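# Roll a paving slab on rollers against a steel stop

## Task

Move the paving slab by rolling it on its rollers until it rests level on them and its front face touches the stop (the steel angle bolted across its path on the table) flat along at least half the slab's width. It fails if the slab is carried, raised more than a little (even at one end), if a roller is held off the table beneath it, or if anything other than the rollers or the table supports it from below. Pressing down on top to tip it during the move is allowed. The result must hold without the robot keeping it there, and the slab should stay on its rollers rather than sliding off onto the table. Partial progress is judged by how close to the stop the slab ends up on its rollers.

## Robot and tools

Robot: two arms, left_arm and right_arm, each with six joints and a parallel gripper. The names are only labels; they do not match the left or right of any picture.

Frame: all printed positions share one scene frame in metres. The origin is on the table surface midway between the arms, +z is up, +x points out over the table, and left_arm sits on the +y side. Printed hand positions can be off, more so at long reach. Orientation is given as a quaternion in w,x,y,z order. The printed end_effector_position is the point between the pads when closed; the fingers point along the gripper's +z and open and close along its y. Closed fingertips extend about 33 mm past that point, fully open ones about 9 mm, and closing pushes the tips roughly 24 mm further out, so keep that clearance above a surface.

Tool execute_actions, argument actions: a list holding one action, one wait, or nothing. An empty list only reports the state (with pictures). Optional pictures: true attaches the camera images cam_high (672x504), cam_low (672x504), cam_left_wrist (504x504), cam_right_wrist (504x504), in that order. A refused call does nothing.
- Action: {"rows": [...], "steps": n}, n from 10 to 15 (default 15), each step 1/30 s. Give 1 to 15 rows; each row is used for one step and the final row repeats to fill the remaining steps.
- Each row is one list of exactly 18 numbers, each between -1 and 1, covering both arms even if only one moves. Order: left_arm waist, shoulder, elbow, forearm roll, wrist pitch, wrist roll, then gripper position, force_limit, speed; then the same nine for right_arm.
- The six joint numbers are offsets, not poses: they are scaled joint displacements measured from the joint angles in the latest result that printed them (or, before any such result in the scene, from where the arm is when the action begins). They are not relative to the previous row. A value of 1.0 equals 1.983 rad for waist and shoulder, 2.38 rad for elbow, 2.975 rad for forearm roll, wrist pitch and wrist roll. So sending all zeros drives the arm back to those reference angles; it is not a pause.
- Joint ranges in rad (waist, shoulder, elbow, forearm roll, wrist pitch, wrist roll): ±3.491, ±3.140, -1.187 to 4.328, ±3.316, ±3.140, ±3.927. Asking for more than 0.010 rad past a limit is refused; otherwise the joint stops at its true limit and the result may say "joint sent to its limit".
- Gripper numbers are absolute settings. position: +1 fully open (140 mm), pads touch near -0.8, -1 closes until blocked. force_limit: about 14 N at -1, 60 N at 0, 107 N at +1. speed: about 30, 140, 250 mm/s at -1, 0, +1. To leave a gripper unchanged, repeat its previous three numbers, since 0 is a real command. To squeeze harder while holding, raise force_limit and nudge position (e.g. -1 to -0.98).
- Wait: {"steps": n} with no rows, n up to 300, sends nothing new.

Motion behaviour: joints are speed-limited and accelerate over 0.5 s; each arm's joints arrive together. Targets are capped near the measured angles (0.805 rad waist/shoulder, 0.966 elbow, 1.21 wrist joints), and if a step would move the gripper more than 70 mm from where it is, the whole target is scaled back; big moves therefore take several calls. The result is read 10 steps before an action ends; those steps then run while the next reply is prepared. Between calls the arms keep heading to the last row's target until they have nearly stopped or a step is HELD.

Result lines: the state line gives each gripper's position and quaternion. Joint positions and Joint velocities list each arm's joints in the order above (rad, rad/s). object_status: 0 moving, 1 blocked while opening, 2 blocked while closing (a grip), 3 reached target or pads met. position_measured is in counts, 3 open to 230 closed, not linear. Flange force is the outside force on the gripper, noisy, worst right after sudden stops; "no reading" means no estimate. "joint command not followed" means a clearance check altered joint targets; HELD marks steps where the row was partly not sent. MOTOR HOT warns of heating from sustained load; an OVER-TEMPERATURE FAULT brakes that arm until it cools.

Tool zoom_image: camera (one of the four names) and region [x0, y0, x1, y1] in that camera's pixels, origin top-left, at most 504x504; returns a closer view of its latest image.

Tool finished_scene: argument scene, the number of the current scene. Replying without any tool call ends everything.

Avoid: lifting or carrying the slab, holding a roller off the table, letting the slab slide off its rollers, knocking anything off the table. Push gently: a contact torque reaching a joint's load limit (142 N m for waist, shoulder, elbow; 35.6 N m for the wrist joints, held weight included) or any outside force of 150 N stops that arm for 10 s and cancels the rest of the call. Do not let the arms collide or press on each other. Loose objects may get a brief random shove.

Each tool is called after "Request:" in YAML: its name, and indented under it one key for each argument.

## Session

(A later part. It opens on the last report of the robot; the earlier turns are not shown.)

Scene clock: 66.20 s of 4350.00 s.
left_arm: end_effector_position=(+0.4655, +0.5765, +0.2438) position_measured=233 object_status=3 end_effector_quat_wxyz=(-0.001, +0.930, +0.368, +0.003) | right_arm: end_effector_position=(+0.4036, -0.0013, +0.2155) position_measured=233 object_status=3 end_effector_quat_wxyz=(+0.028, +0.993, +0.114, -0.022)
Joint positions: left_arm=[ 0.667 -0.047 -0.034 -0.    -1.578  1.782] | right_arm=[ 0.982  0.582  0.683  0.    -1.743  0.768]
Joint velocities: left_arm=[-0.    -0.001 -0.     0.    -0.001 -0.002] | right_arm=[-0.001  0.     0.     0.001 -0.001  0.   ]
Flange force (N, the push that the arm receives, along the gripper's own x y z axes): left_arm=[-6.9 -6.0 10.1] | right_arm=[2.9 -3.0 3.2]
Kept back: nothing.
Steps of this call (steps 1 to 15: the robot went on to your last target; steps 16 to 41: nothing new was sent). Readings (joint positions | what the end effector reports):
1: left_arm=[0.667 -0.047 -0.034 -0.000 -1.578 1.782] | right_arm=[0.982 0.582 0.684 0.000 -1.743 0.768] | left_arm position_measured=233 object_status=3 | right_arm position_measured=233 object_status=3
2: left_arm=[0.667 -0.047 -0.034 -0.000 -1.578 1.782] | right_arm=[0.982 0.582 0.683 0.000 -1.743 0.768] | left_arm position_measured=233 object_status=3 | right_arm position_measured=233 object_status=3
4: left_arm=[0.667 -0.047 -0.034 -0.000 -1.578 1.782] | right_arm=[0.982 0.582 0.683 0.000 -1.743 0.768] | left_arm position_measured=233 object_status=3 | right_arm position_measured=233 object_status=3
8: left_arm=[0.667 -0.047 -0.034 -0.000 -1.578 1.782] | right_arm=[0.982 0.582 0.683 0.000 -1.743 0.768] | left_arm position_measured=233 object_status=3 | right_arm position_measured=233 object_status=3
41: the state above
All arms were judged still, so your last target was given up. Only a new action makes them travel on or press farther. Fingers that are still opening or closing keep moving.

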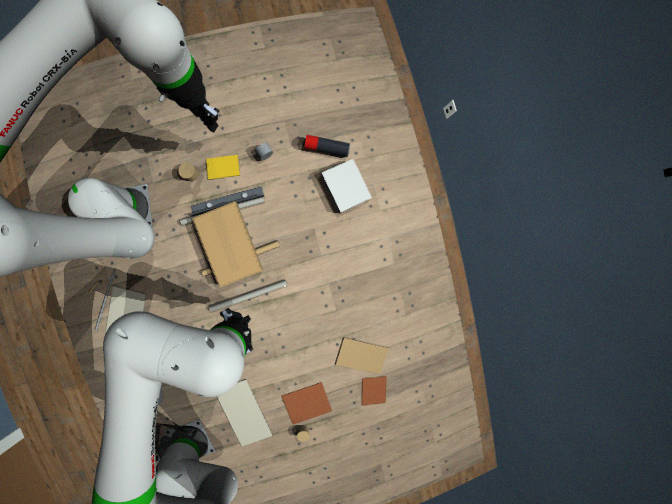

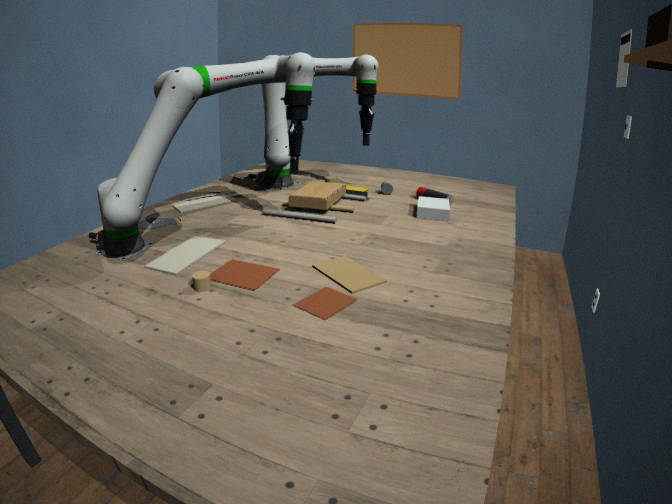

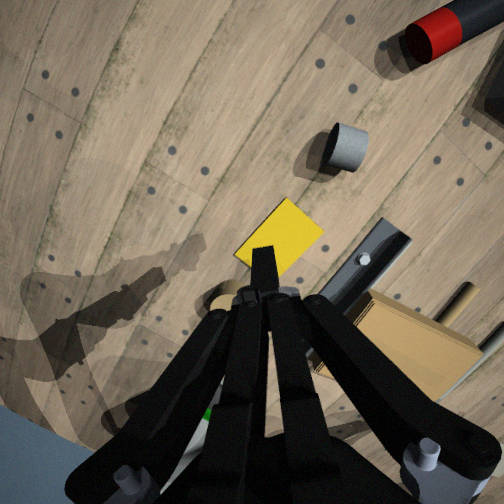

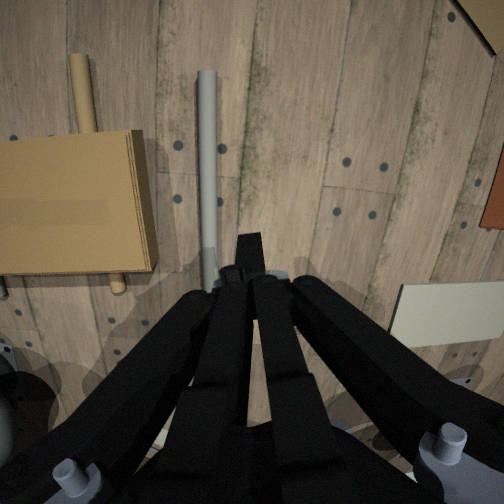

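Request:
execute_actions:
  actions:
    - {"rows":[[0,0,0,0,0,0,-1,0,0,0.032,0.029,-0.018,0,0.057,-0.018,-1,0,0]]}

Request:
execute_actions:
  actions:
    - {"steps":15}
  pictures: true

Scene clock: 68.37 s of 4350.00 s.
left_arm: end_effector_position=(+0.4655, +0.5765, +0.2438) position_measured=233 object_status=3 end_effector_quat_wxyz=(-0.001, +0.930, +0.368, +0.003) | right_arm: end_effector_position=(+0.4007, +0.0285, +0.1905) position_measured=233 object_status=3 end_effector_quat_wxyz=(+0.016, +0.993, +0.116, -0.012)
Joint positions: left_arm=[ 0.667 -0.047 -0.034 -0.    -1.578  1.782] | right_arm=[ 1.009  0.607  0.665  0.    -1.669  0.745]
Joint velocities: left_arm=[ 0.     0.001 -0.    -0.     0.    -0.   ] | right_arm=[ 0.346  0.317 -0.233  0.     0.875 -0.275]
Flange force (N, the push that the arm receives, along the gripper's own x y z axes): left_arm=[-7.5 -6.7 11.4] | right_arm=[-2.9 10.6 -5.7]
Steps of this call (steps 1 to 60: nothing new was sent; steps 61 to 65: the first 5 steps of this action). Readings (joint positions | what the end effector reports):
61: left_arm=[0.667 -0.047 -0.034 -0.000 -1.578 1.782] | right_arm=[0.982 0.582 0.683 0.000 -1.743 0.768] | left_arm position_measured=233 object_status=3 | right_arm position_measured=233 object_status=3
62: left_arm=[0.667 -0.047 -0.034 -0.000 -1.578 1.782] | right_arm=[0.984 0.583 0.682 0.000 -1.737 0.767] | left_arm position_measured=233 object_status=3 | right_arm position_measured=233 object_status=3
64: left_arm=[0.667 -0.047 -0.034 -0.000 -1.578 1.782] | right_arm=[0.998 0.596 0.672 0.000 -1.699 0.754] | left_arm position_measured=233 object_status=3 | right_arm position_measured=233 object_status=3
65: the state above

Scene clock: 68.87 s of 4350.00 s.
left_arm: end_effector_position=(+0.4655, +0.5765, +0.2438) position_measured=233 object_status=3 end_effector_quat_wxyz=(-0.001, +0.930, +0.368, +0.003) | right_arm: end_effector_position=(+0.3938, +0.0663, +0.1580) position_measured=233 object_status=3 end_effector_quat_wxyz=(+0.001, +0.993, +0.119, -0.001)
Joint positions: left_arm=[ 0.667 -0.047 -0.034 -0.    -1.578  1.782] | right_arm=[ 1.045  0.639  0.641 -0.    -1.574  0.715]
Joint velocities: left_arm=[-0.     0.001  0.001 -0.    -0.     0.   ] | right_arm=[ 0.    -0.001 -0.001 -0.002  0.001 -0.   ]
Flange force (N, the push that the arm receives, along the gripper's own x y z axes): left_arm=[-6.8 -5.9 8.4] | right_arm=[4.0 -3.9 2.4]
Kept back: nothing.
Steps of this call (steps 1 to 10: the last 10 steps of your previous action; steps 11 to 15: the robot went on to your last target). Readings (joint positions | what the end effector reports):
1: left_arm=[0.667 -0.047 -0.034 -0.000 -1.578 1.782] | right_arm=[1.020 0.617 0.657 -0.000 -1.641 0.736] | left_arm position_measured=233 object_status=3 | right_arm position_measured=233 object_status=3
2: left_arm=[0.667 -0.047 -0.034 -0.000 -1.578 1.782] | right_arm=[1.030 0.625 0.651 -0.000 -1.617 0.728] | left_arm position_measured=233 object_status=3 | right_arm position_measured=233 object_status=3
4: left_arm=[0.667 -0.047 -0.034 -0.000 -1.578 1.782] | right_arm=[1.041 0.636 0.643 -0.000 -1.585 0.718] | left_arm position_measured=233 object_status=3 | right_arm position_measured=233 object_status=3
8: left_arm=[0.667 -0.047 -0.034 -0.000 -1.578 1.782] | right_arm=[1.045 0.639 0.641 -0.000 -1.575 0.715] | left_arm position_measured=233 object_status=3 | right_arm position_measured=233 object_status=3
15: the state above

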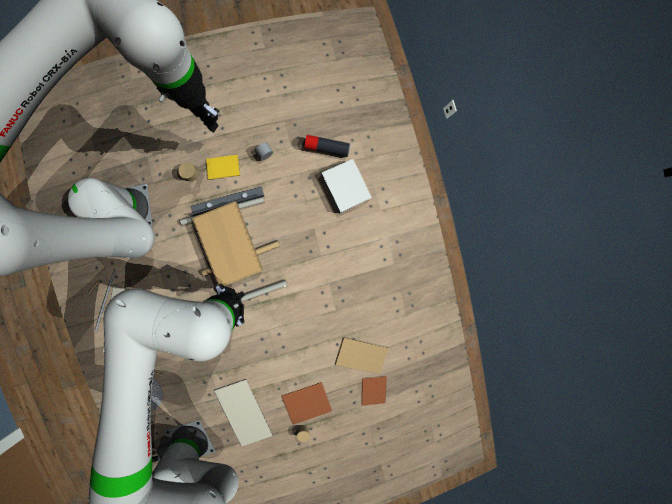

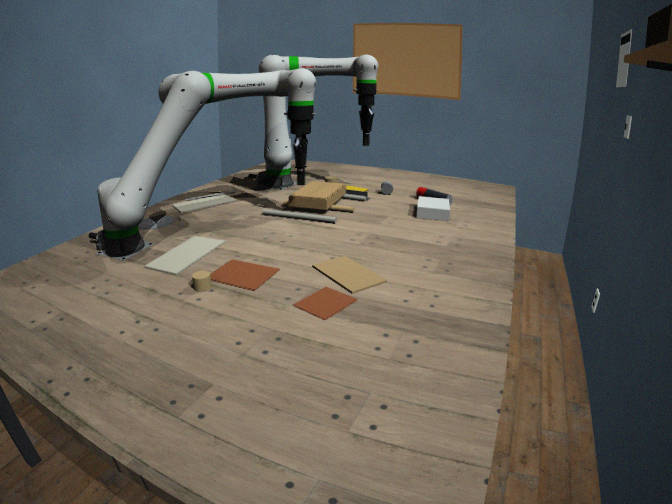

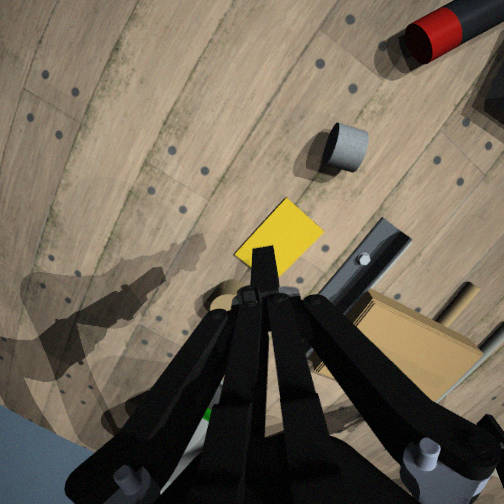

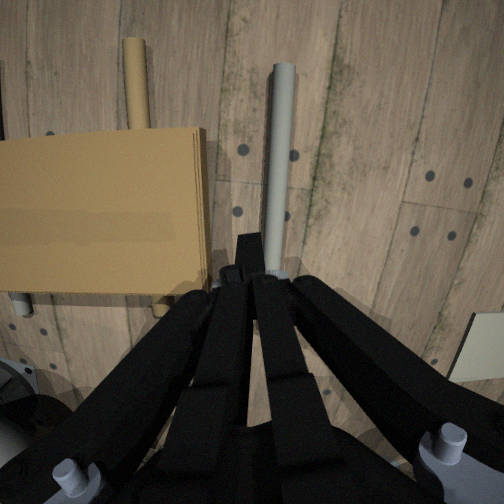

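Request:
execute_actions:
  actions:
    - {"rows":[[0,0,0,0,0,0,-1,0,0,0.002,0.004,-0.078,0,0.063,0,-1,0,0]]}

Request:
execute_actions:
  actions:
    - {"steps":15}
  pictures: true

Scene clock: 69.33 s of 4350.00 s.
left_arm: end_effector_position=(+0.4655, +0.5765, +0.2438) position_measured=233 object_status=3 end_effector_quat_wxyz=(-0.001, +0.930, +0.368, +0.003) | right_arm: end_effector_position=(+0.3930, +0.0663, +0.1302) position_measured=233 object_status=3 end_effector_quat_wxyz=(+0.001, +0.993, +0.120, -0.001)
Joint positions: left_arm=[ 0.667 -0.047 -0.034 -0.    -1.578  1.782] | right_arm=[ 1.047  0.642  0.58   0.    -1.512  0.714]
Joint velocities: left_arm=[-0.001  0.001 -0.    -0.     0.     0.001] | right_arm=[ 0.019  0.039 -0.856 -0.001  0.856 -0.   ]
Flange force (N, the push that the arm receives, along the gripper's own x y z axes): left_arm=[-7.9 -6.1 10.0] | right_arm=[0.6 0.0 -14.5]
Steps of this call (steps 1 to 9: the robot went on to your last target; steps 10 to 14: the first 5 steps of this action). Readings (joint positions | what the end effector reports):
10: left_arm=[0.667 -0.047 -0.034 -0.000 -1.578 1.782] | right_arm=[1.045 0.639 0.640 0.000 -1.573 0.714] | left_arm position_measured=233 object_status=3 | right_arm position_measured=233 object_status=3
11: left_arm=[0.667 -0.047 -0.034 -0.000 -1.578 1.782] | right_arm=[1.045 0.639 0.636 0.000 -1.568 0.714] | left_arm position_measured=233 object_status=3 | right_arm position_measured=233 object_status=3
13: left_arm=[0.667 -0.047 -0.034 -0.000 -1.578 1.782] | right_arm=[1.046 0.641 0.605 0.000 -1.538 0.714] | left_arm position_measured=233 object_status=3 | right_arm position_measured=233 object_status=3
14: the state above

Scene clock: 69.83 s of 4350.00 s.
left_arm: end_effector_position=(+0.4655, +0.5765, +0.2438) position_measured=233 object_status=3 end_effector_quat_wxyz=(-0.001, +0.930, +0.368, +0.003) | right_arm: end_effector_position=(+0.3883, +0.0613, +0.0734) position_measured=233 object_status=3 end_effector_quat_wxyz=(+0.003, +0.993, +0.121, -0.002)
Joint positions: left_arm=[ 0.667 -0.047 -0.034 -0.    -1.578  1.782] | right_arm=[ 1.049  0.647  0.455 -0.    -1.386  0.714]
Joint velocities: left_arm=[ 0.     0.001 -0.002 -0.     0.     0.001] | right_arm=[ 0.002  0.001 -0.002  0.     0.    -0.001]
Flange force (N, the push that the arm receives, along the gripper's own x y z axes): left_arm=[-4.9 -4.5 9.8] | right_arm=[2.9 -2.3 4.3]
Kept back: nothing.
Steps of this call (steps 1 to 10: the last 10 steps of your previous action; steps 11 to 15: the robot went on to your last target). Readings (joint positions | what the end effector reports):
1: left_arm=[0.667 -0.047 -0.034 -0.000 -1.578 1.782] | right_arm=[1.047 0.643 0.549 0.000 -1.481 0.714] | left_arm position_measured=233 object_status=3 | right_arm position_measured=233 object_status=3
2: left_arm=[0.667 -0.047 -0.034 -0.000 -1.578 1.782] | right_arm=[1.048 0.645 0.520 0.000 -1.453 0.714] | left_arm position_measured=233 object_status=3 | right_arm position_measured=233 object_status=3
4: left_arm=[0.667 -0.047 -0.034 -0.000 -1.578 1.782] | right_arm=[1.049 0.647 0.478 0.000 -1.410 0.714] | left_arm position_measured=233 object_status=3 | right_arm position_measured=233 object_status=3
8: left_arm=[0.667 -0.047 -0.034 -0.000 -1.578 1.782] | right_arm=[1.049 0.647 0.456 0.000 -1.387 0.714] | left_arm position_measured=233 object_status=3 | right_arm position_measured=233 object_status=3
15: the state above

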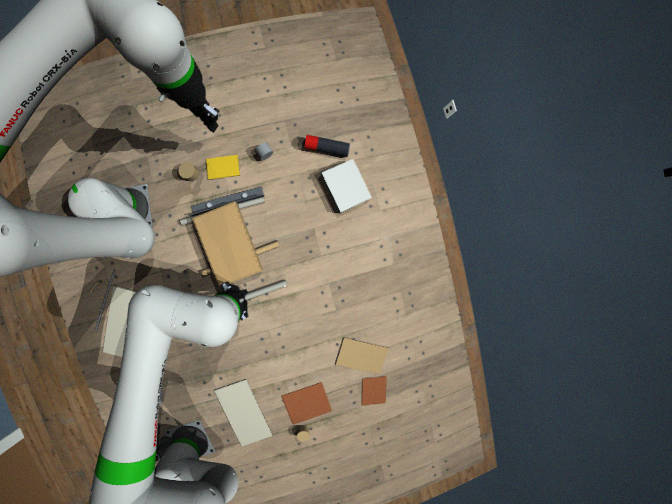

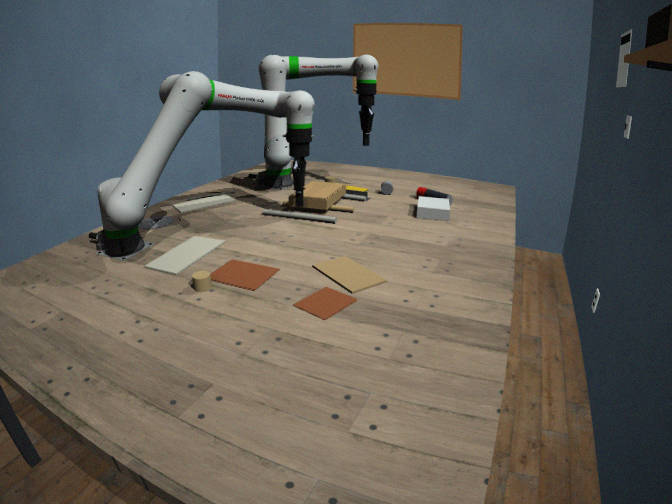

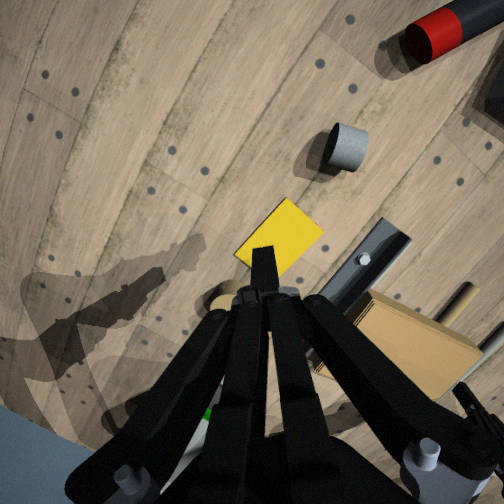

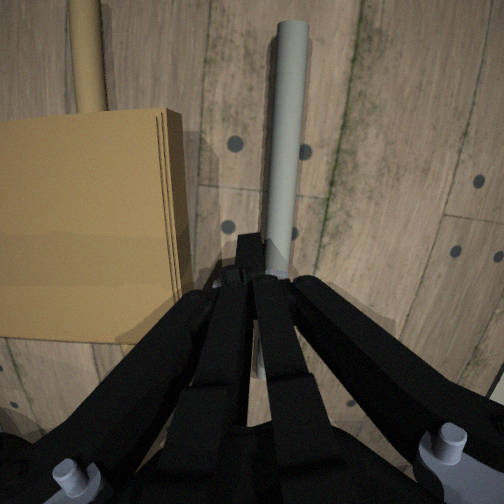

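Request:
execute_actions:
  actions:
    - {"rows":[[0,0,0,0,0,0,-1,0,0,0.004,0.008,0.011,0,-0.003,-0.005,-1,0,0],[0,0,0,0,0,0,-1,0,0,0.008,0.016,0.022,0,-0.006,-0.01,-1,0,0],[0,0,0,0,0,0,-1,0,0,0.011,0.021,0.028,0,-0.009,-0.007,-1,0,0],[0,0,0,0,0,0,-1,0,0,0.011,0.021,0.028,0,-0.009,-0.007,-1,0,0],[0,0,0,0,0,0,-1,0,0,0.014,0.027,0.036,0,-0.011,-0.007,-1,0,0],[0,0,0,0,0,0,-1,0,0,0.014,0.027,0.036,0,-0.011,-0.007,-1,0,0],[0,0,0,0,0,0,-1,0,0,0.017,0.033,0.044,0,-0.014,-0.012,-1,0,0],[0,0,0,0,0,0,-1,0,0,0.017,0.033,0.044,0,-0.014,-0.012,-1,0,0],[0,0,0,0,0,0,-1,0,0,0.0215,0.042,0.056,0,-0.017,-0.014,-1,0,0]]}

Request:
execute_actions:
  actions:
    - {"steps":25}
  pictures: true

Request:
zoom_image:
  camera: "cam_high"
  region: [160,160,330,330]

Scene clock: 70.67 s of 4350.00 s.
left_arm: end_effector_position=(+0.4655, +0.5765, +0.2438) position_measured=233 object_status=3 end_effector_quat_wxyz=(-0.001, +0.930, +0.368, +0.003) | right_arm: end_effector_position=(+0.3852, +0.0759, +0.0735) position_measured=233 object_status=3 end_effector_quat_wxyz=(+0.003, +0.993, +0.120, -0.002)
Joint positions: left_arm=[ 0.667 -0.047 -0.034 -0.    -1.578  1.782] | right_arm=[ 1.063  0.674  0.498 -0.    -1.403  0.697]
Joint velocities: left_arm=[-0.    -0.001  0.001 -0.    -0.     0.   ] | right_arm=[ 0.126  0.239  0.376 -0.    -0.157 -0.065]
Flange force (N, the push that the arm receives, along the gripper's own x y z axes): left_arm=[-3.7 -3.5 7.9] | right_arm=[7.6 -11.5 3.3]
Steps of this call (steps 1 to 15: the robot went on to your last target; steps 16 to 20: nothing new was sent; steps 21 to 25: the first 5 steps of this action). Readings (joint positions | what the end effector reports):
21: left_arm=[0.667 -0.047 -0.034 -0.000 -1.578 1.782] | right_arm=[1.049 0.647 0.455 -0.000 -1.386 0.714] | left_arm position_measured=233 object_status=3 | right_arm position_measured=233 object_status=3
22: left_arm=[0.667 -0.047 -0.034 -0.000 -1.578 1.782] | right_arm=[1.051 0.650 0.460 -0.000 -1.388 0.711] | left_arm position_measured=233 object_status=3 | right_arm position_measured=233 object_status=3
24: left_arm=[0.667 -0.047 -0.034 -0.000 -1.578 1.782] | right_arm=[1.059 0.665 0.484 -0.000 -1.397 0.700] | left_arm position_measured=233 object_status=3 | right_arm position_measured=233 object_status=3
25: the state above

Scene clock: 81.03 s of 4350.00 s.
left_arm: end_effector_position=(+0.4655, +0.5765, +0.2438) position_measured=233 object_status=3 end_effector_quat_wxyz=(-0.001, +0.930, +0.368, +0.003) | right_arm: end_effector_position=(+0.3781, +0.1018, +0.0729) position_measured=233 object_status=3 end_effector_quat_wxyz=(+0.007, +0.993, +0.121, -0.003)
Joint positions: left_arm=[ 0.667 -0.047 -0.034 -0.    -1.578  1.782] | right_arm=[ 1.09   0.729  0.585  0.002 -1.443  0.673]
Joint velocities: left_arm=[-0.001 -0.001  0.001 -0.    -0.     0.001] | right_arm=[ 0.    -0.002 -0.001 -0.001  0.002  0.001]
Flange force (N, the push that the arm receives, along the gripper's own x y z axes): left_arm=[-5.8 -4.9 10.7] | right_arm=[-16.1 62.4 -19.2]
TORQUE FAULT: the external load on joint 5 (wrist pitch) of the right arm reached its load limit, and that arm stopped for 10 seconds. A torque fault stops only its own arm. That arm's remaining commands of this call were not run. That arm holds where it stopped, with its grip as last carried out, and accepts commands again: back off and push less far. That arm stops again, at the same cost, whenever a joint's load reaches its limit.
Kept back: nothing.
The stop of the right arm began at step 11 of this call (marked STOPPED below). From that step on that arm followed nothing that you had sent. Nothing is kept back now, and the robot has no last target.
Steps of this call (steps 1 to 10: the last 10 steps of your previous action; steps 11 to 25: the robot went on to your last target; steps 26 to 311: the stop continued). Readings (joint positions | what the end effector reports):
1: left_arm=[0.667 -0.047 -0.034 -0.000 -1.578 1.782] | right_arm=[1.067 0.682 0.510 -0.000 -1.408 0.696] | left_arm position_measured=233 object_status=3 | right_arm position_measured=233 object_status=3
2: left_arm=[0.667 -0.047 -0.034 -0.000 -1.578 1.782] | right_arm=[1.071 0.689 0.522 -0.000 -1.412 0.695] | left_arm position_measured=233 object_status=3 | right_arm position_measured=233 object_status=3
4: left_arm=[0.667 -0.047 -0.034 -0.000 -1.578 1.782] | right_arm=[1.078 0.702 0.543 -0.000 -1.421 0.688] | left_arm position_measured=233 object_status=3 | right_arm position_measured=233 object_status=3
8: left_arm=[0.667 -0.047 -0.034 -0.000 -1.578 1.782] | right_arm=[1.089 0.726 0.581 0.000 -1.437 0.675] | left_arm position_measured=233 object_status=3 | right_arm position_measured=233 object_status=3
11: left_arm=[0.667 -0.047 -0.034 -0.000 -1.578 1.782] | right_arm=[1.090 0.729 0.585 0.002 -1.443 0.673] | left_arm position_measured=233 object_status=3 | right_arm position_measured=233 object_status=3 STOPPED (the right arm)
311: the state above

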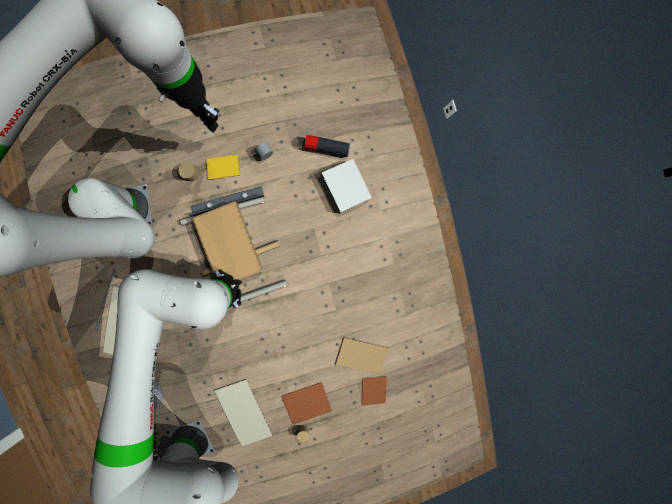

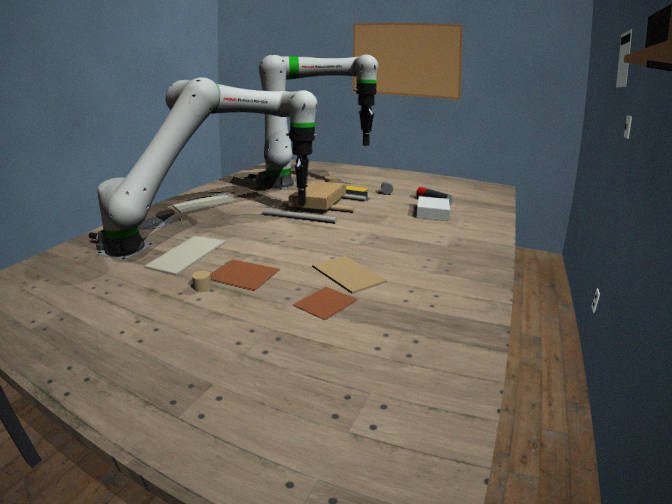

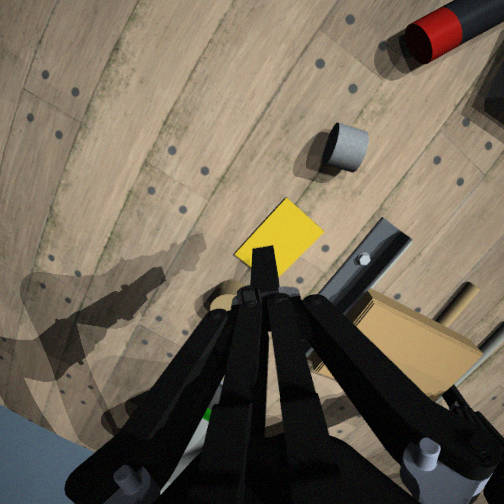

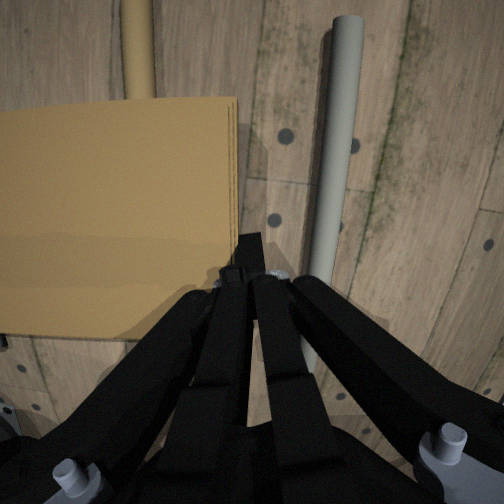

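Region (160, 160, 330, 330) of cam_high's 672x504 image, scaled by 2.965, with more detail than that image has.

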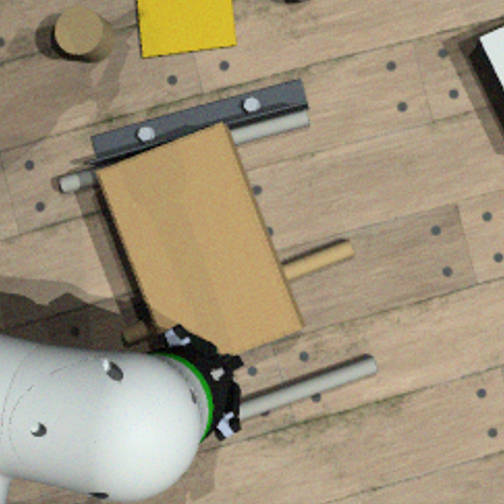

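Request:
execute_actions:
  actions:
    - {"rows":[[0,0,0,0,0,0,-1,0,0,-0.01,-0.02,-0.03,0,0.01,0,-1,0,0],[0,0,0,0,0,0,-1,0,0,-0.01,-0.02,-0.03,0,0.01,0,-1,0,0],[0,0,0,0,0,0,-1,0,0,-0.01,-0.02,-0.03,0,0.01,0,-1,0,0],[0,0,0,0,0,0,-1,0,0,-0.01,-0.05,0.08,0,-0.1,0,-1,0,0],[0,0,0,0,0,0,-1,0,0,-0.01,-0.05,0.08,0,-0.1,0,-1,0,0],[0,0,0,0,0,0,-1,0,0,-0.01,-0.05,0.08,0,-0.1,0,-1,0,0],[0,0,0,0,0,0,-1,0,0,-0.01,-0.05,0.08,0,-0.1,0,-1,0,0],[0,0,0,0,0,0,-1,0,0,-0.3,-0.15,0.08,0,-0.16,0,-1,0,0]]}

Request:
execute_actions:
  actions:
    - {"steps":25}

Request:
execute_actions:
  actions:
    - {"rows":[[-0.435,0.155,0.098,0,0.023,0.12,-1,0,0,0,0,0,0,0,0,-1,0,0]]}

Request:
execute_actions:
  actions:
    - {"steps":30}
  pictures: true

Scene clock: 83.07 s of 4350.00 s.
left_arm: end_effector_position=(+0.4655, +0.5765, +0.2438) position_measured=233 object_status=3 end_effector_quat_wxyz=(-0.001, +0.930, +0.368, +0.003) | right_arm: end_effector_position=(+0.3804, +0.0873, +0.0727) position_measured=233 object_status=3 end_effector_quat_wxyz=(+0.007, +0.993, +0.115, -0.004)
Joint positions: left_arm=[ 0.667 -0.047 -0.034 -0.    -1.578  1.782] | right_arm=[ 1.077  0.7    0.538  0.001 -1.425  0.673]
Joint velocities: left_arm=[ 0.001  0.001 -0.     0.    -0.001 -0.   ] | right_arm=[-0.082 -0.273 -0.312  0.    -0.034  0.   ]
Flange force (N, the push that the arm receives, along the gripper's own x y z axes): left_arm=[-5.4 -3.4 9.5] | right_arm=[15.0 10.0 18.9]
Steps of this call (steps 1 to 56: nothing new was sent; steps 57 to 61: the first 5 steps of this action). Readings (joint positions | what the end effector reports):
57: left_arm=[0.667 -0.047 -0.034 -0.000 -1.578 1.782] | right_arm=[1.090 0.729 0.585 0.002 -1.442 0.673] | left_arm position_measured=233 object_status=3 | right_arm position_measured=233 object_status=3
58: left_arm=[0.667 -0.047 -0.034 -0.000 -1.578 1.782] | right_arm=[1.089 0.726 0.581 0.002 -1.440 0.673] | left_arm position_measured=233 object_status=3 | right_arm position_measured=233 object_status=3
60: left_arm=[0.667 -0.047 -0.034 -0.000 -1.578 1.782] | right_arm=[1.082 0.710 0.552 0.001 -1.427 0.673] | left_arm position_measured=233 object_status=3 | right_arm position_measured=233 object_status=3
61: the state above

Scene clock: 83.90 s of 4350.00 s.
left_arm: end_effector_position=(+0.4655, +0.5765, +0.2438) position_measured=233 object_status=3 end_effector_quat_wxyz=(-0.001, +0.930, +0.368, +0.003) | right_arm: end_effector_position=(+0.5076, -0.1315, +0.2561) position_measured=233 object_status=3 end_effector_quat_wxyz=(+0.007, +0.998, -0.062, -0.005)
Joint positions: left_arm=[ 0.667 -0.047 -0.034 -0.    -1.578  1.782] | right_arm=[ 0.723  0.526  0.697  0.002 -1.758  0.673]
Joint velocities: left_arm=[ 0.001 -0.    -0.     0.001 -0.    -0.   ] | right_arm=[-0.522 -0.216  0.181  0.001 -0.367  0.   ]
Flange force (N, the push that the arm receives, along the gripper's own x y z axes): left_arm=[-6.7 -7.0 9.4] | right_arm=[10.8 -7.4 -0.5]
Kept back: nothing.
Steps of this call (steps 1 to 10: the last 10 steps of your previous action; steps 11 to 25: the robot went on to your last target). Readings (joint positions | what the end effector reports):
1: left_arm=[0.667 -0.047 -0.034 -0.000 -1.578 1.782] | right_arm=[1.076 0.693 0.532 0.001 -1.431 0.673] | left_arm position_measured=233 object_status=3 | right_arm position_measured=233 object_status=3
2: left_arm=[0.667 -0.047 -0.034 -0.000 -1.578 1.782] | right_arm=[1.076 0.687 0.531 0.001 -1.445 0.673] | left_arm position_measured=233 object_status=3 | right_arm position_measured=233 object_status=3
4: left_arm=[0.667 -0.047 -0.034 -0.000 -1.578 1.782] | right_arm=[1.075 0.678 0.551 0.001 -1.490 0.673] | left_arm position_measured=233 object_status=3 | right_arm position_measured=233 object_status=3
8: left_arm=[0.667 -0.047 -0.034 -0.000 -1.578 1.782] | right_arm=[1.022 0.650 0.594 0.002 -1.548 0.673] | left_arm position_measured=233 object_status=3 | right_arm position_measured=233 object_status=3
25: the state above

Scene clock: 84.07 s of 4350.00 s.
left_arm: end_effector_position=(+0.4769, +0.5586, +0.2421) position_measured=233 object_status=3 end_effector_quat_wxyz=(-0.001, +0.935, +0.354, +0.003) | right_arm: end_effector_position=(+0.5159, -0.1581, +0.2709) position_measured=233 object_status=3 end_effector_quat_wxyz=(+0.006, +0.997, -0.082, -0.004)
Joint positions: left_arm=[ 0.616 -0.028 -0.019 -0.    -1.574  1.804] | right_arm=[ 0.682  0.511  0.709  0.002 -1.784  0.673]
Joint velocities: left_arm=[-0.71   0.271  0.208 -0.     0.061  0.313] | right_arm=[ 0.164  0.067 -0.058 -0.001  0.129 -0.001]
Flange force (N, the push that the arm receives, along the gripper's own x y z axes): left_arm=[-9.9 -22.7 9.0] | right_arm=[12.0 19.1 -8.9]
Steps of this call (steps 1 to 5: the first 5 steps of this action). Readings (joint positions | what the end effector reports):
1: left_arm=[0.667 -0.047 -0.034 -0.000 -1.578 1.782] | right_arm=[0.705 0.519 0.703 0.002 -1.770 0.673] | left_arm position_measured=233 object_status=3 | right_arm position_measured=233 object_status=3
2: left_arm=[0.663 -0.046 -0.033 -0.000 -1.578 1.784] | right_arm=[0.691 0.513 0.707 0.002 -1.779 0.673] | left_arm position_measured=233 object_status=3 | right_arm position_measured=233 object_status=3
4: left_arm=[0.638 -0.036 -0.025 -0.000 -1.576 1.795] | right_arm=[0.680 0.510 0.710 0.002 -1.785 0.673] | left_arm position_measured=233 object_status=3 | right_arm position_measured=233 object_status=3
5: the state above

Scene clock: 85.07 s of 4350.00 s.
left_arm: end_effector_position=(+0.5173, +0.2025, +0.2014) position_measured=233 object_status=3 end_effector_quat_wxyz=(-0.000, +0.991, +0.135, +0.000) | right_arm: end_effector_position=(+0.5076, -0.1315, +0.2562) position_measured=233 object_status=3 end_effector_quat_wxyz=(+0.007, +0.998, -0.062, -0.005)
Joint positions: left_arm=[-0.157  0.247  0.189 -0.    -1.513  2.123] | right_arm=[ 0.723  0.526  0.697  0.002 -1.758  0.673]
Joint velocities: left_arm=[-0.523  0.185  0.14  -0.     0.041  0.212] | right_arm=[ 0.001  0.     0.001  0.     0.    -0.001]
Flange force (N, the push that the arm receives, along the gripper's own x y z axes): left_arm=[-12.8 5.0 12.5] | right_arm=[3.2 -3.5 2.2]
Kept back: nothing.
Steps of this call (steps 1 to 10: the last 10 steps of your previous action; steps 11 to 30: the robot went on to your last target). Readings (joint positions | what the end effector reports):
1: left_arm=[0.589 -0.018 -0.011 -0.000 -1.572 1.816] | right_arm=[0.691 0.515 0.706 0.002 -1.777 0.673] | left_arm position_measured=233 object_status=3 | right_arm position_measured=233 object_status=3
2: left_arm=[0.559 -0.007 -0.003 -0.000 -1.569 1.829] | right_arm=[0.705 0.520 0.702 0.002 -1.769 0.673] | left_arm position_measured=233 object_status=3 | right_arm position_measured=233 object_status=3
4: left_arm=[0.501 0.014 0.012 -0.000 -1.565 1.853] | right_arm=[0.721 0.526 0.697 0.002 -1.759 0.673] | left_arm position_measured=233 object_status=3 | right_arm position_measured=233 object_status=3
8: left_arm=[0.392 0.052 0.042 -0.000 -1.556 1.898] | right_arm=[0.722 0.526 0.697 0.002 -1.758 0.673] | left_arm position_measured=233 object_status=3 | right_arm position_measured=233 object_status=3
30: the state above

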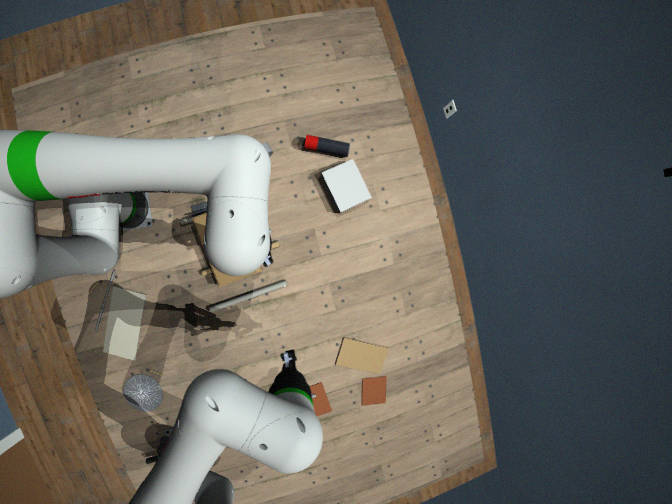

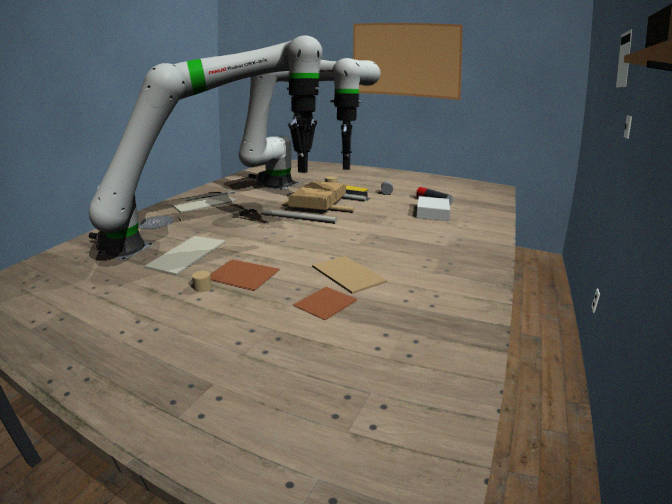

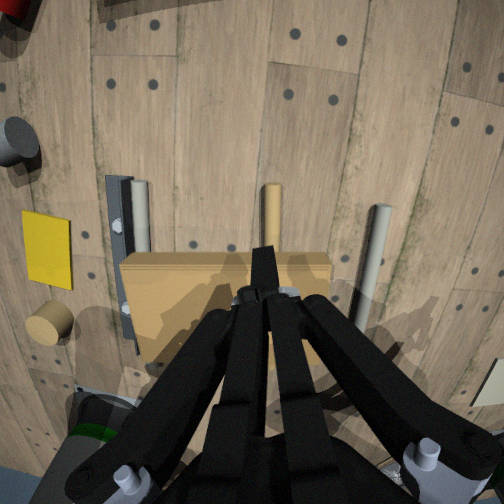

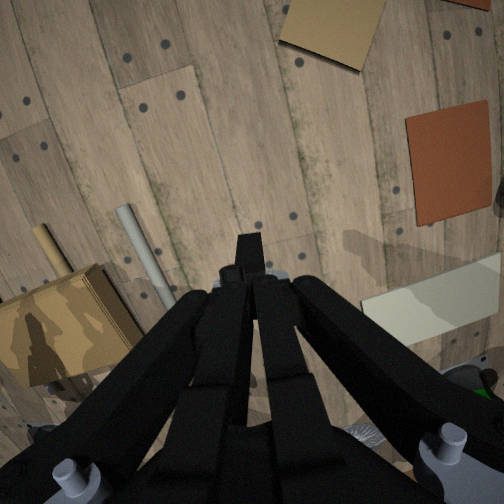

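Request:
execute_actions:
  actions:
    - {"rows":[[-0.038,0.051,0.052,0,-0.007,0.018,-1,0,0,0,0,0,0,0,0,-1,0,0],[-0.038,0.051,0.052,0,-0.007,0.018,-1,0,0,0,0,0,0,0,0,-1,0,0],[-0.038,0.051,0.052,0,-0.007,0.018,-1,0,0,0,0,0,0,0,0,-1,0,0],[-0.038,0.051,0.052,0,-0.007,0.018,-1,0,0,0,0,0,0,0,0,-1,0,0],[-0.038,0.051,0.052,0,-0.007,0.018,-1,0,0,0,0,0,0,0,0,-1,0,0],[-0.038,0.051,0.052,0,-0.007,0.018,-1,0,0,0,0,0,0,0,0,-1,0,0],[-0.038,0.078,-0.042,0,0.086,0.018,-1,0,0,0,0,0,0,0,0,-1,0,0]]}

Request:
execute_actions:
  actions:
    - {"steps":22}
  pictures: true

Scene clock: 86.27 s of 4350.00 s.
left_arm: end_effector_position=(+0.5234, +0.1678, +0.1992) position_measured=233 object_status=3 end_effector_quat_wxyz=(+0.000, +0.992, +0.124, +0.001) | right_arm: end_effector_position=(+0.5076, -0.1315, +0.2561) position_measured=233 object_status=3 end_effector_quat_wxyz=(+0.007, +0.998, -0.062, -0.005)
Joint positions: left_arm=[-0.215  0.306  0.259 -0.    -1.522  2.159] | right_arm=[ 0.723  0.526  0.697  0.002 -1.758  0.673]
Joint velocities: left_arm=[-0.226  0.536  0.684 -0.    -0.14   0.224] | right_arm=[ 0.001 -0.    -0.001  0.002  0.002  0.001]
Flange force (N, the push that the arm receives, along the gripper's own x y z axes): left_arm=[-6.0 -8.3 3.3] | right_arm=[2.7 -2.6 3.3]
Steps of this call (steps 1 to 30: the robot went on to your last target; step 31: nothing new was sent; steps 32 to 36: the first 5 steps of this action). Readings (joint positions | what the end effector reports):
32: left_arm=[-0.196 0.260 0.200 -0.000 -1.510 2.139] | right_arm=[0.723 0.526 0.697 0.002 -1.758 0.673] | left_arm position_measured=233 object_status=3 | right_arm position_measured=233 object_status=3
33: left_arm=[-0.197 0.264 0.205 -0.000 -1.510 2.141] | right_arm=[0.723 0.526 0.697 0.002 -1.758 0.673] | left_arm position_measured=233 object_status=3 | right_arm position_measured=233 object_status=3
35: left_arm=[-0.207 0.287 0.235 -0.000 -1.517 2.151] | right_arm=[0.723 0.526 0.697 0.002 -1.758 0.673] | left_arm position_measured=233 object_status=3 | right_arm position_measured=233 object_status=3
36: the state above

Scene clock: 87.00 s of 4350.00 s.
left_arm: end_effector_position=(+0.5334, +0.1535, +0.0740) position_measured=233 object_status=3 end_effector_quat_wxyz=(+0.000, +0.992, +0.124, +0.001) | right_arm: end_effector_position=(+0.5076, -0.1315, +0.2561) position_measured=233 object_status=3 end_effector_quat_wxyz=(+0.007, +0.998, -0.062, -0.005)
Joint positions: left_arm=[-0.233  0.401  0.09  -0.    -1.257  2.177] | right_arm=[ 0.723  0.526  0.697  0.002 -1.758  0.673]
Joint velocities: left_arm=[ 0.     0.002 -0.004 -0.     0.001  0.002] | right_arm=[0.    0.001 0.001 0.002 0.002 0.   ]
Flange force (N, the push that the arm receives, along the gripper's own x y z axes): left_arm=[-8.2 -9.6 7.5] | right_arm=[2.8 -2.7 3.5]
Kept back: nothing.
Steps of this call (steps 1 to 10: the last 10 steps of your previous action; steps 11 to 22: the robot went on to your last target). Readings (joint positions | what the end effector reports):
1: left_arm=[-0.222 0.322 0.280 -0.000 -1.527 2.166] | right_arm=[0.723 0.526 0.697 0.002 -1.758 0.673] | left_arm position_measured=233 object_status=3 | right_arm position_measured=233 object_status=3
2: left_arm=[-0.227 0.335 0.295 -0.000 -1.530 2.171] | right_arm=[0.723 0.526 0.697 0.002 -1.758 0.673] | left_arm position_measured=233 object_status=3 | right_arm position_measured=233 object_status=3
4: left_arm=[-0.230 0.350 0.307 -0.000 -1.518 2.174] | right_arm=[0.723 0.526 0.697 0.002 -1.758 0.673] | left_arm position_measured=233 object_status=3 | right_arm position_measured=233 object_status=3
8: left_arm=[-0.230 0.369 0.248 -0.000 -1.420 2.174] | right_arm=[0.723 0.526 0.697 0.002 -1.758 0.673] | left_arm position_measured=233 object_status=3 | right_arm position_measured=233 object_status=3
22: the state above

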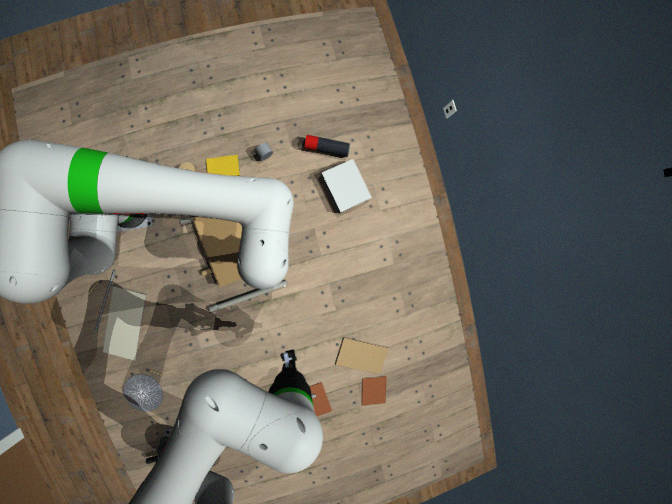

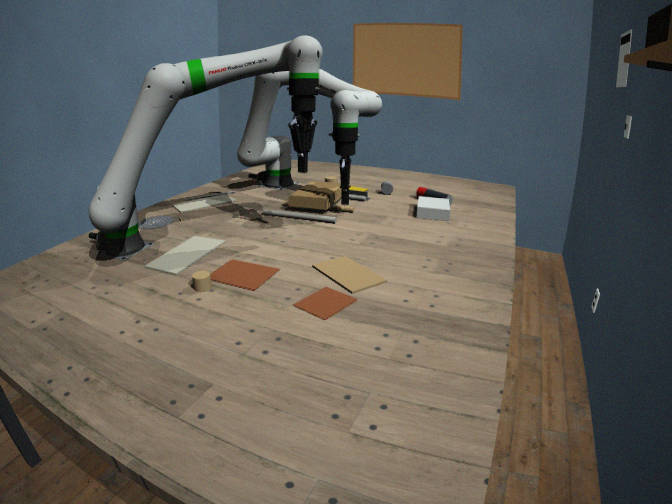

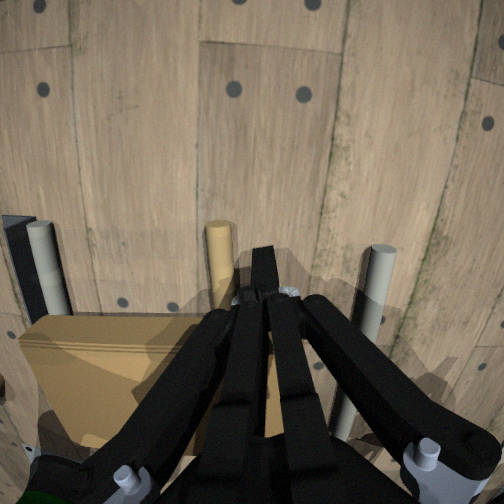

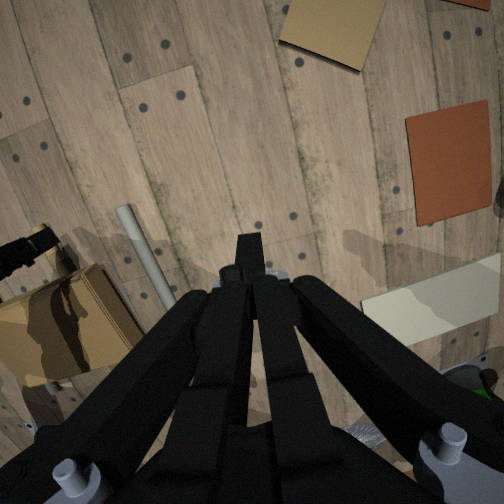

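Request:
execute_actions:
  actions:
    - {"rows":[[-0.006,-0.009,-0.010,0,0.002,0.004,-1,0,0,0,0,0,0,0,0,-1,0,0],[-0.006,-0.009,-0.010,0,0.002,0.004,-1,0,0,0,0,0,0,0,0,-1,0,0],[-0.012,-0.018,-0.020,0,0.004,0.008,-1,0,0,0,0,0,0,0,0,-1,0,0],[-0.012,-0.018,-0.020,0,0.004,0.008,-1,0,0,0,0,0,0,0,0,-1,0,0],[-0.012,-0.018,-0.020,0,0.004,0.008,-1,0,0,0,0,0,0,0,0,-1,0,0],[-0.016,-0.024,-0.028,0,0.006,0.010,-1,0,0,0,0,0,0,0,0,-1,0,0],[-0.016,-0.024,-0.028,0,0.006,0.010,-1,0,0,0,0,0,0,0,0,-1,0,0],[-0.016,-0.024,-0.028,0,0.006,0.010,-1,0,0,0,0,0,0,0,0,-1,0,0],[-0.020,-0.031,-0.036,0,0.007,0.013,-1,0,0,0,0,0,0,0,0,-1,0,0]]}

Request:
execute_actions:
  actions:
    - {"steps":20}
  pictures: true

Scene clock: 87.97 s of 4350.00 s.
left_arm: end_effector_position=(+0.5191, +0.1496, +0.0742) position_measured=233 object_status=3 end_effector_quat_wxyz=(+0.000, +0.992, +0.124, +0.001) | right_arm: end_effector_position=(+0.5076, -0.1315, +0.2561) position_measured=233 object_status=3 end_effector_quat_wxyz=(+0.007, +0.998, -0.062, -0.005)
Joint positions: left_arm=[-0.248  0.378  0.059 -0.    -1.25   2.192] | right_arm=[ 0.723  0.526  0.697  0.002 -1.758  0.673]
Joint velocities: left_arm=[-0.128 -0.198 -0.253 -0.     0.062  0.124] | right_arm=[-0.001 -0.     0.    -0.002 -0.     0.001]
Flange force (N, the push that the arm receives, along the gripper's own x y z axes): left_arm=[-9.7 -8.9 5.6] | right_arm=[2.7 -3.5 2.6]
Steps of this call (steps 1 to 24: the robot went on to your last target; steps 25 to 29: the first 5 steps of this action). Readings (joint positions | what the end effector reports):
25: left_arm=[-0.233 0.401 0.089 -0.000 -1.257 2.177] | right_arm=[0.723 0.526 0.697 0.002 -1.758 0.673] | left_arm position_measured=233 object_status=3 | right_arm position_measured=233 object_status=3
26: left_arm=[-0.235 0.398 0.084 -0.000 -1.256 2.179] | right_arm=[0.723 0.526 0.697 0.002 -1.758 0.673] | left_arm position_measured=233 object_status=3 | right_arm position_measured=233 object_status=3
28: left_arm=[-0.244 0.386 0.068 -0.000 -1.252 2.188] | right_arm=[0.723 0.526 0.697 0.002 -1.758 0.673] | left_arm position_measured=233 object_status=3 | right_arm position_measured=233 object_status=3
29: the state above

Scene clock: 88.63 s of 4350.00 s.
left_arm: end_effector_position=(+0.4944, +0.1452, +0.0733) position_measured=233 object_status=3 end_effector_quat_wxyz=(-0.001, +0.992, +0.123, -0.001) | right_arm: end_effector_position=(+0.5076, -0.1315, +0.2561) position_measured=233 object_status=3 end_effector_quat_wxyz=(+0.007, +0.998, -0.062, -0.005)
Joint positions: left_arm=[-0.272  0.34   0.004 -0.    -1.236  2.215] | right_arm=[ 0.723  0.526  0.697  0.002 -1.758  0.673]
Joint velocities: left_arm=[ 0.001 -0.     0.001 -0.     0.     0.001] | right_arm=[-0.001 -0.001 -0.    -0.001 -0.     0.   ]
Flange force (N, the push that the arm receives, along the gripper's own x y z axes): left_arm=[-3.0 -6.4 6.6] | right_arm=[2.8 -2.9 2.5]
Kept back: nothing.
Steps of this call (steps 1 to 10: the last 10 steps of your previous action; steps 11 to 20: the robot went on to your last target). Readings (joint positions | what the end effector reports):
1: left_arm=[-0.252 0.373 0.051 -0.000 -1.248 2.196] | right_arm=[0.723 0.526 0.697 0.002 -1.758 0.673] | left_arm position_measured=233 object_status=3 | right_arm position_measured=233 object_status=3
2: left_arm=[-0.256 0.367 0.043 -0.000 -1.245 2.199] | right_arm=[0.723 0.526 0.697 0.002 -1.758 0.673] | left_arm position_measured=233 object_status=3 | right_arm position_measured=233 object_status=3
4: left_arm=[-0.262 0.358 0.029 -0.000 -1.241 2.204] | right_arm=[0.723 0.526 0.697 0.002 -1.758 0.673] | left_arm position_measured=233 object_status=3 | right_arm position_measured=233 object_status=3
8: left_arm=[-0.271 0.342 0.007 -0.000 -1.237 2.214] | right_arm=[0.723 0.526 0.697 0.002 -1.758 0.673] | left_arm position_measured=233 object_status=3 | right_arm position_measured=233 object_status=3
20: the state above

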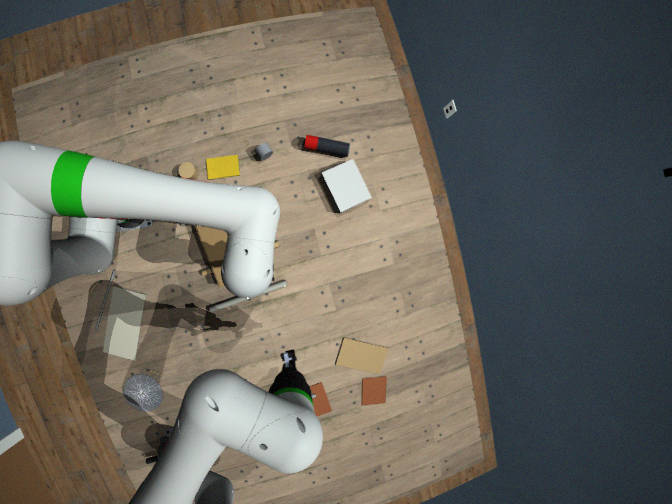

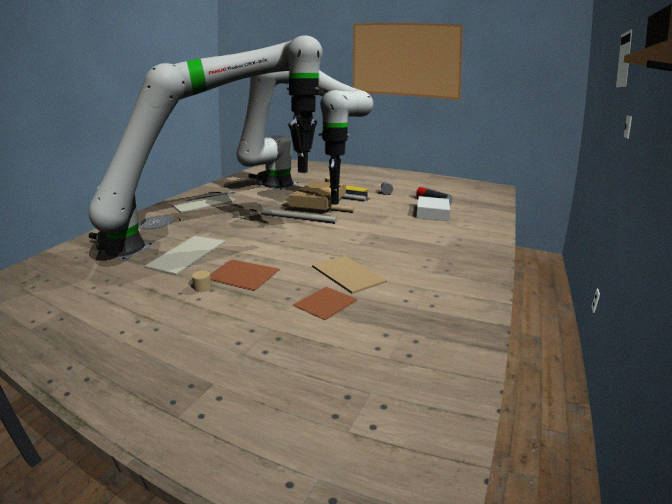

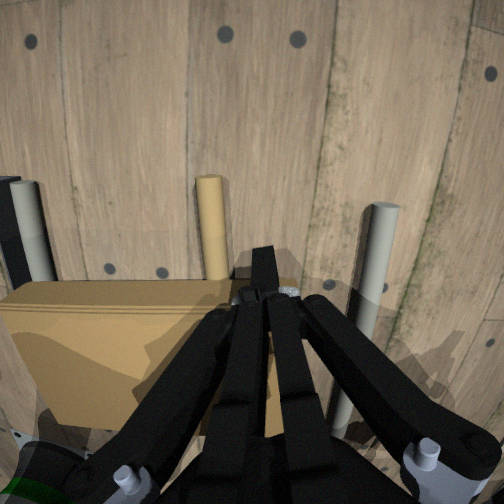

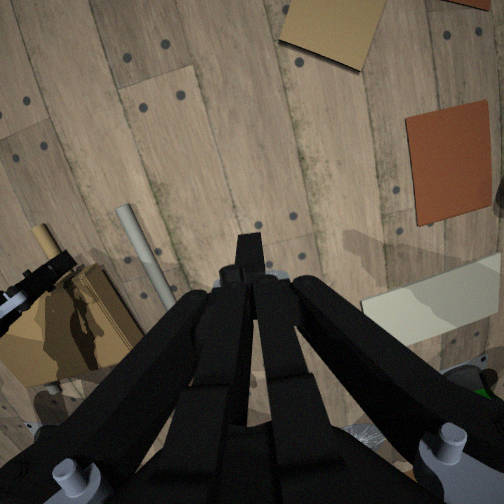

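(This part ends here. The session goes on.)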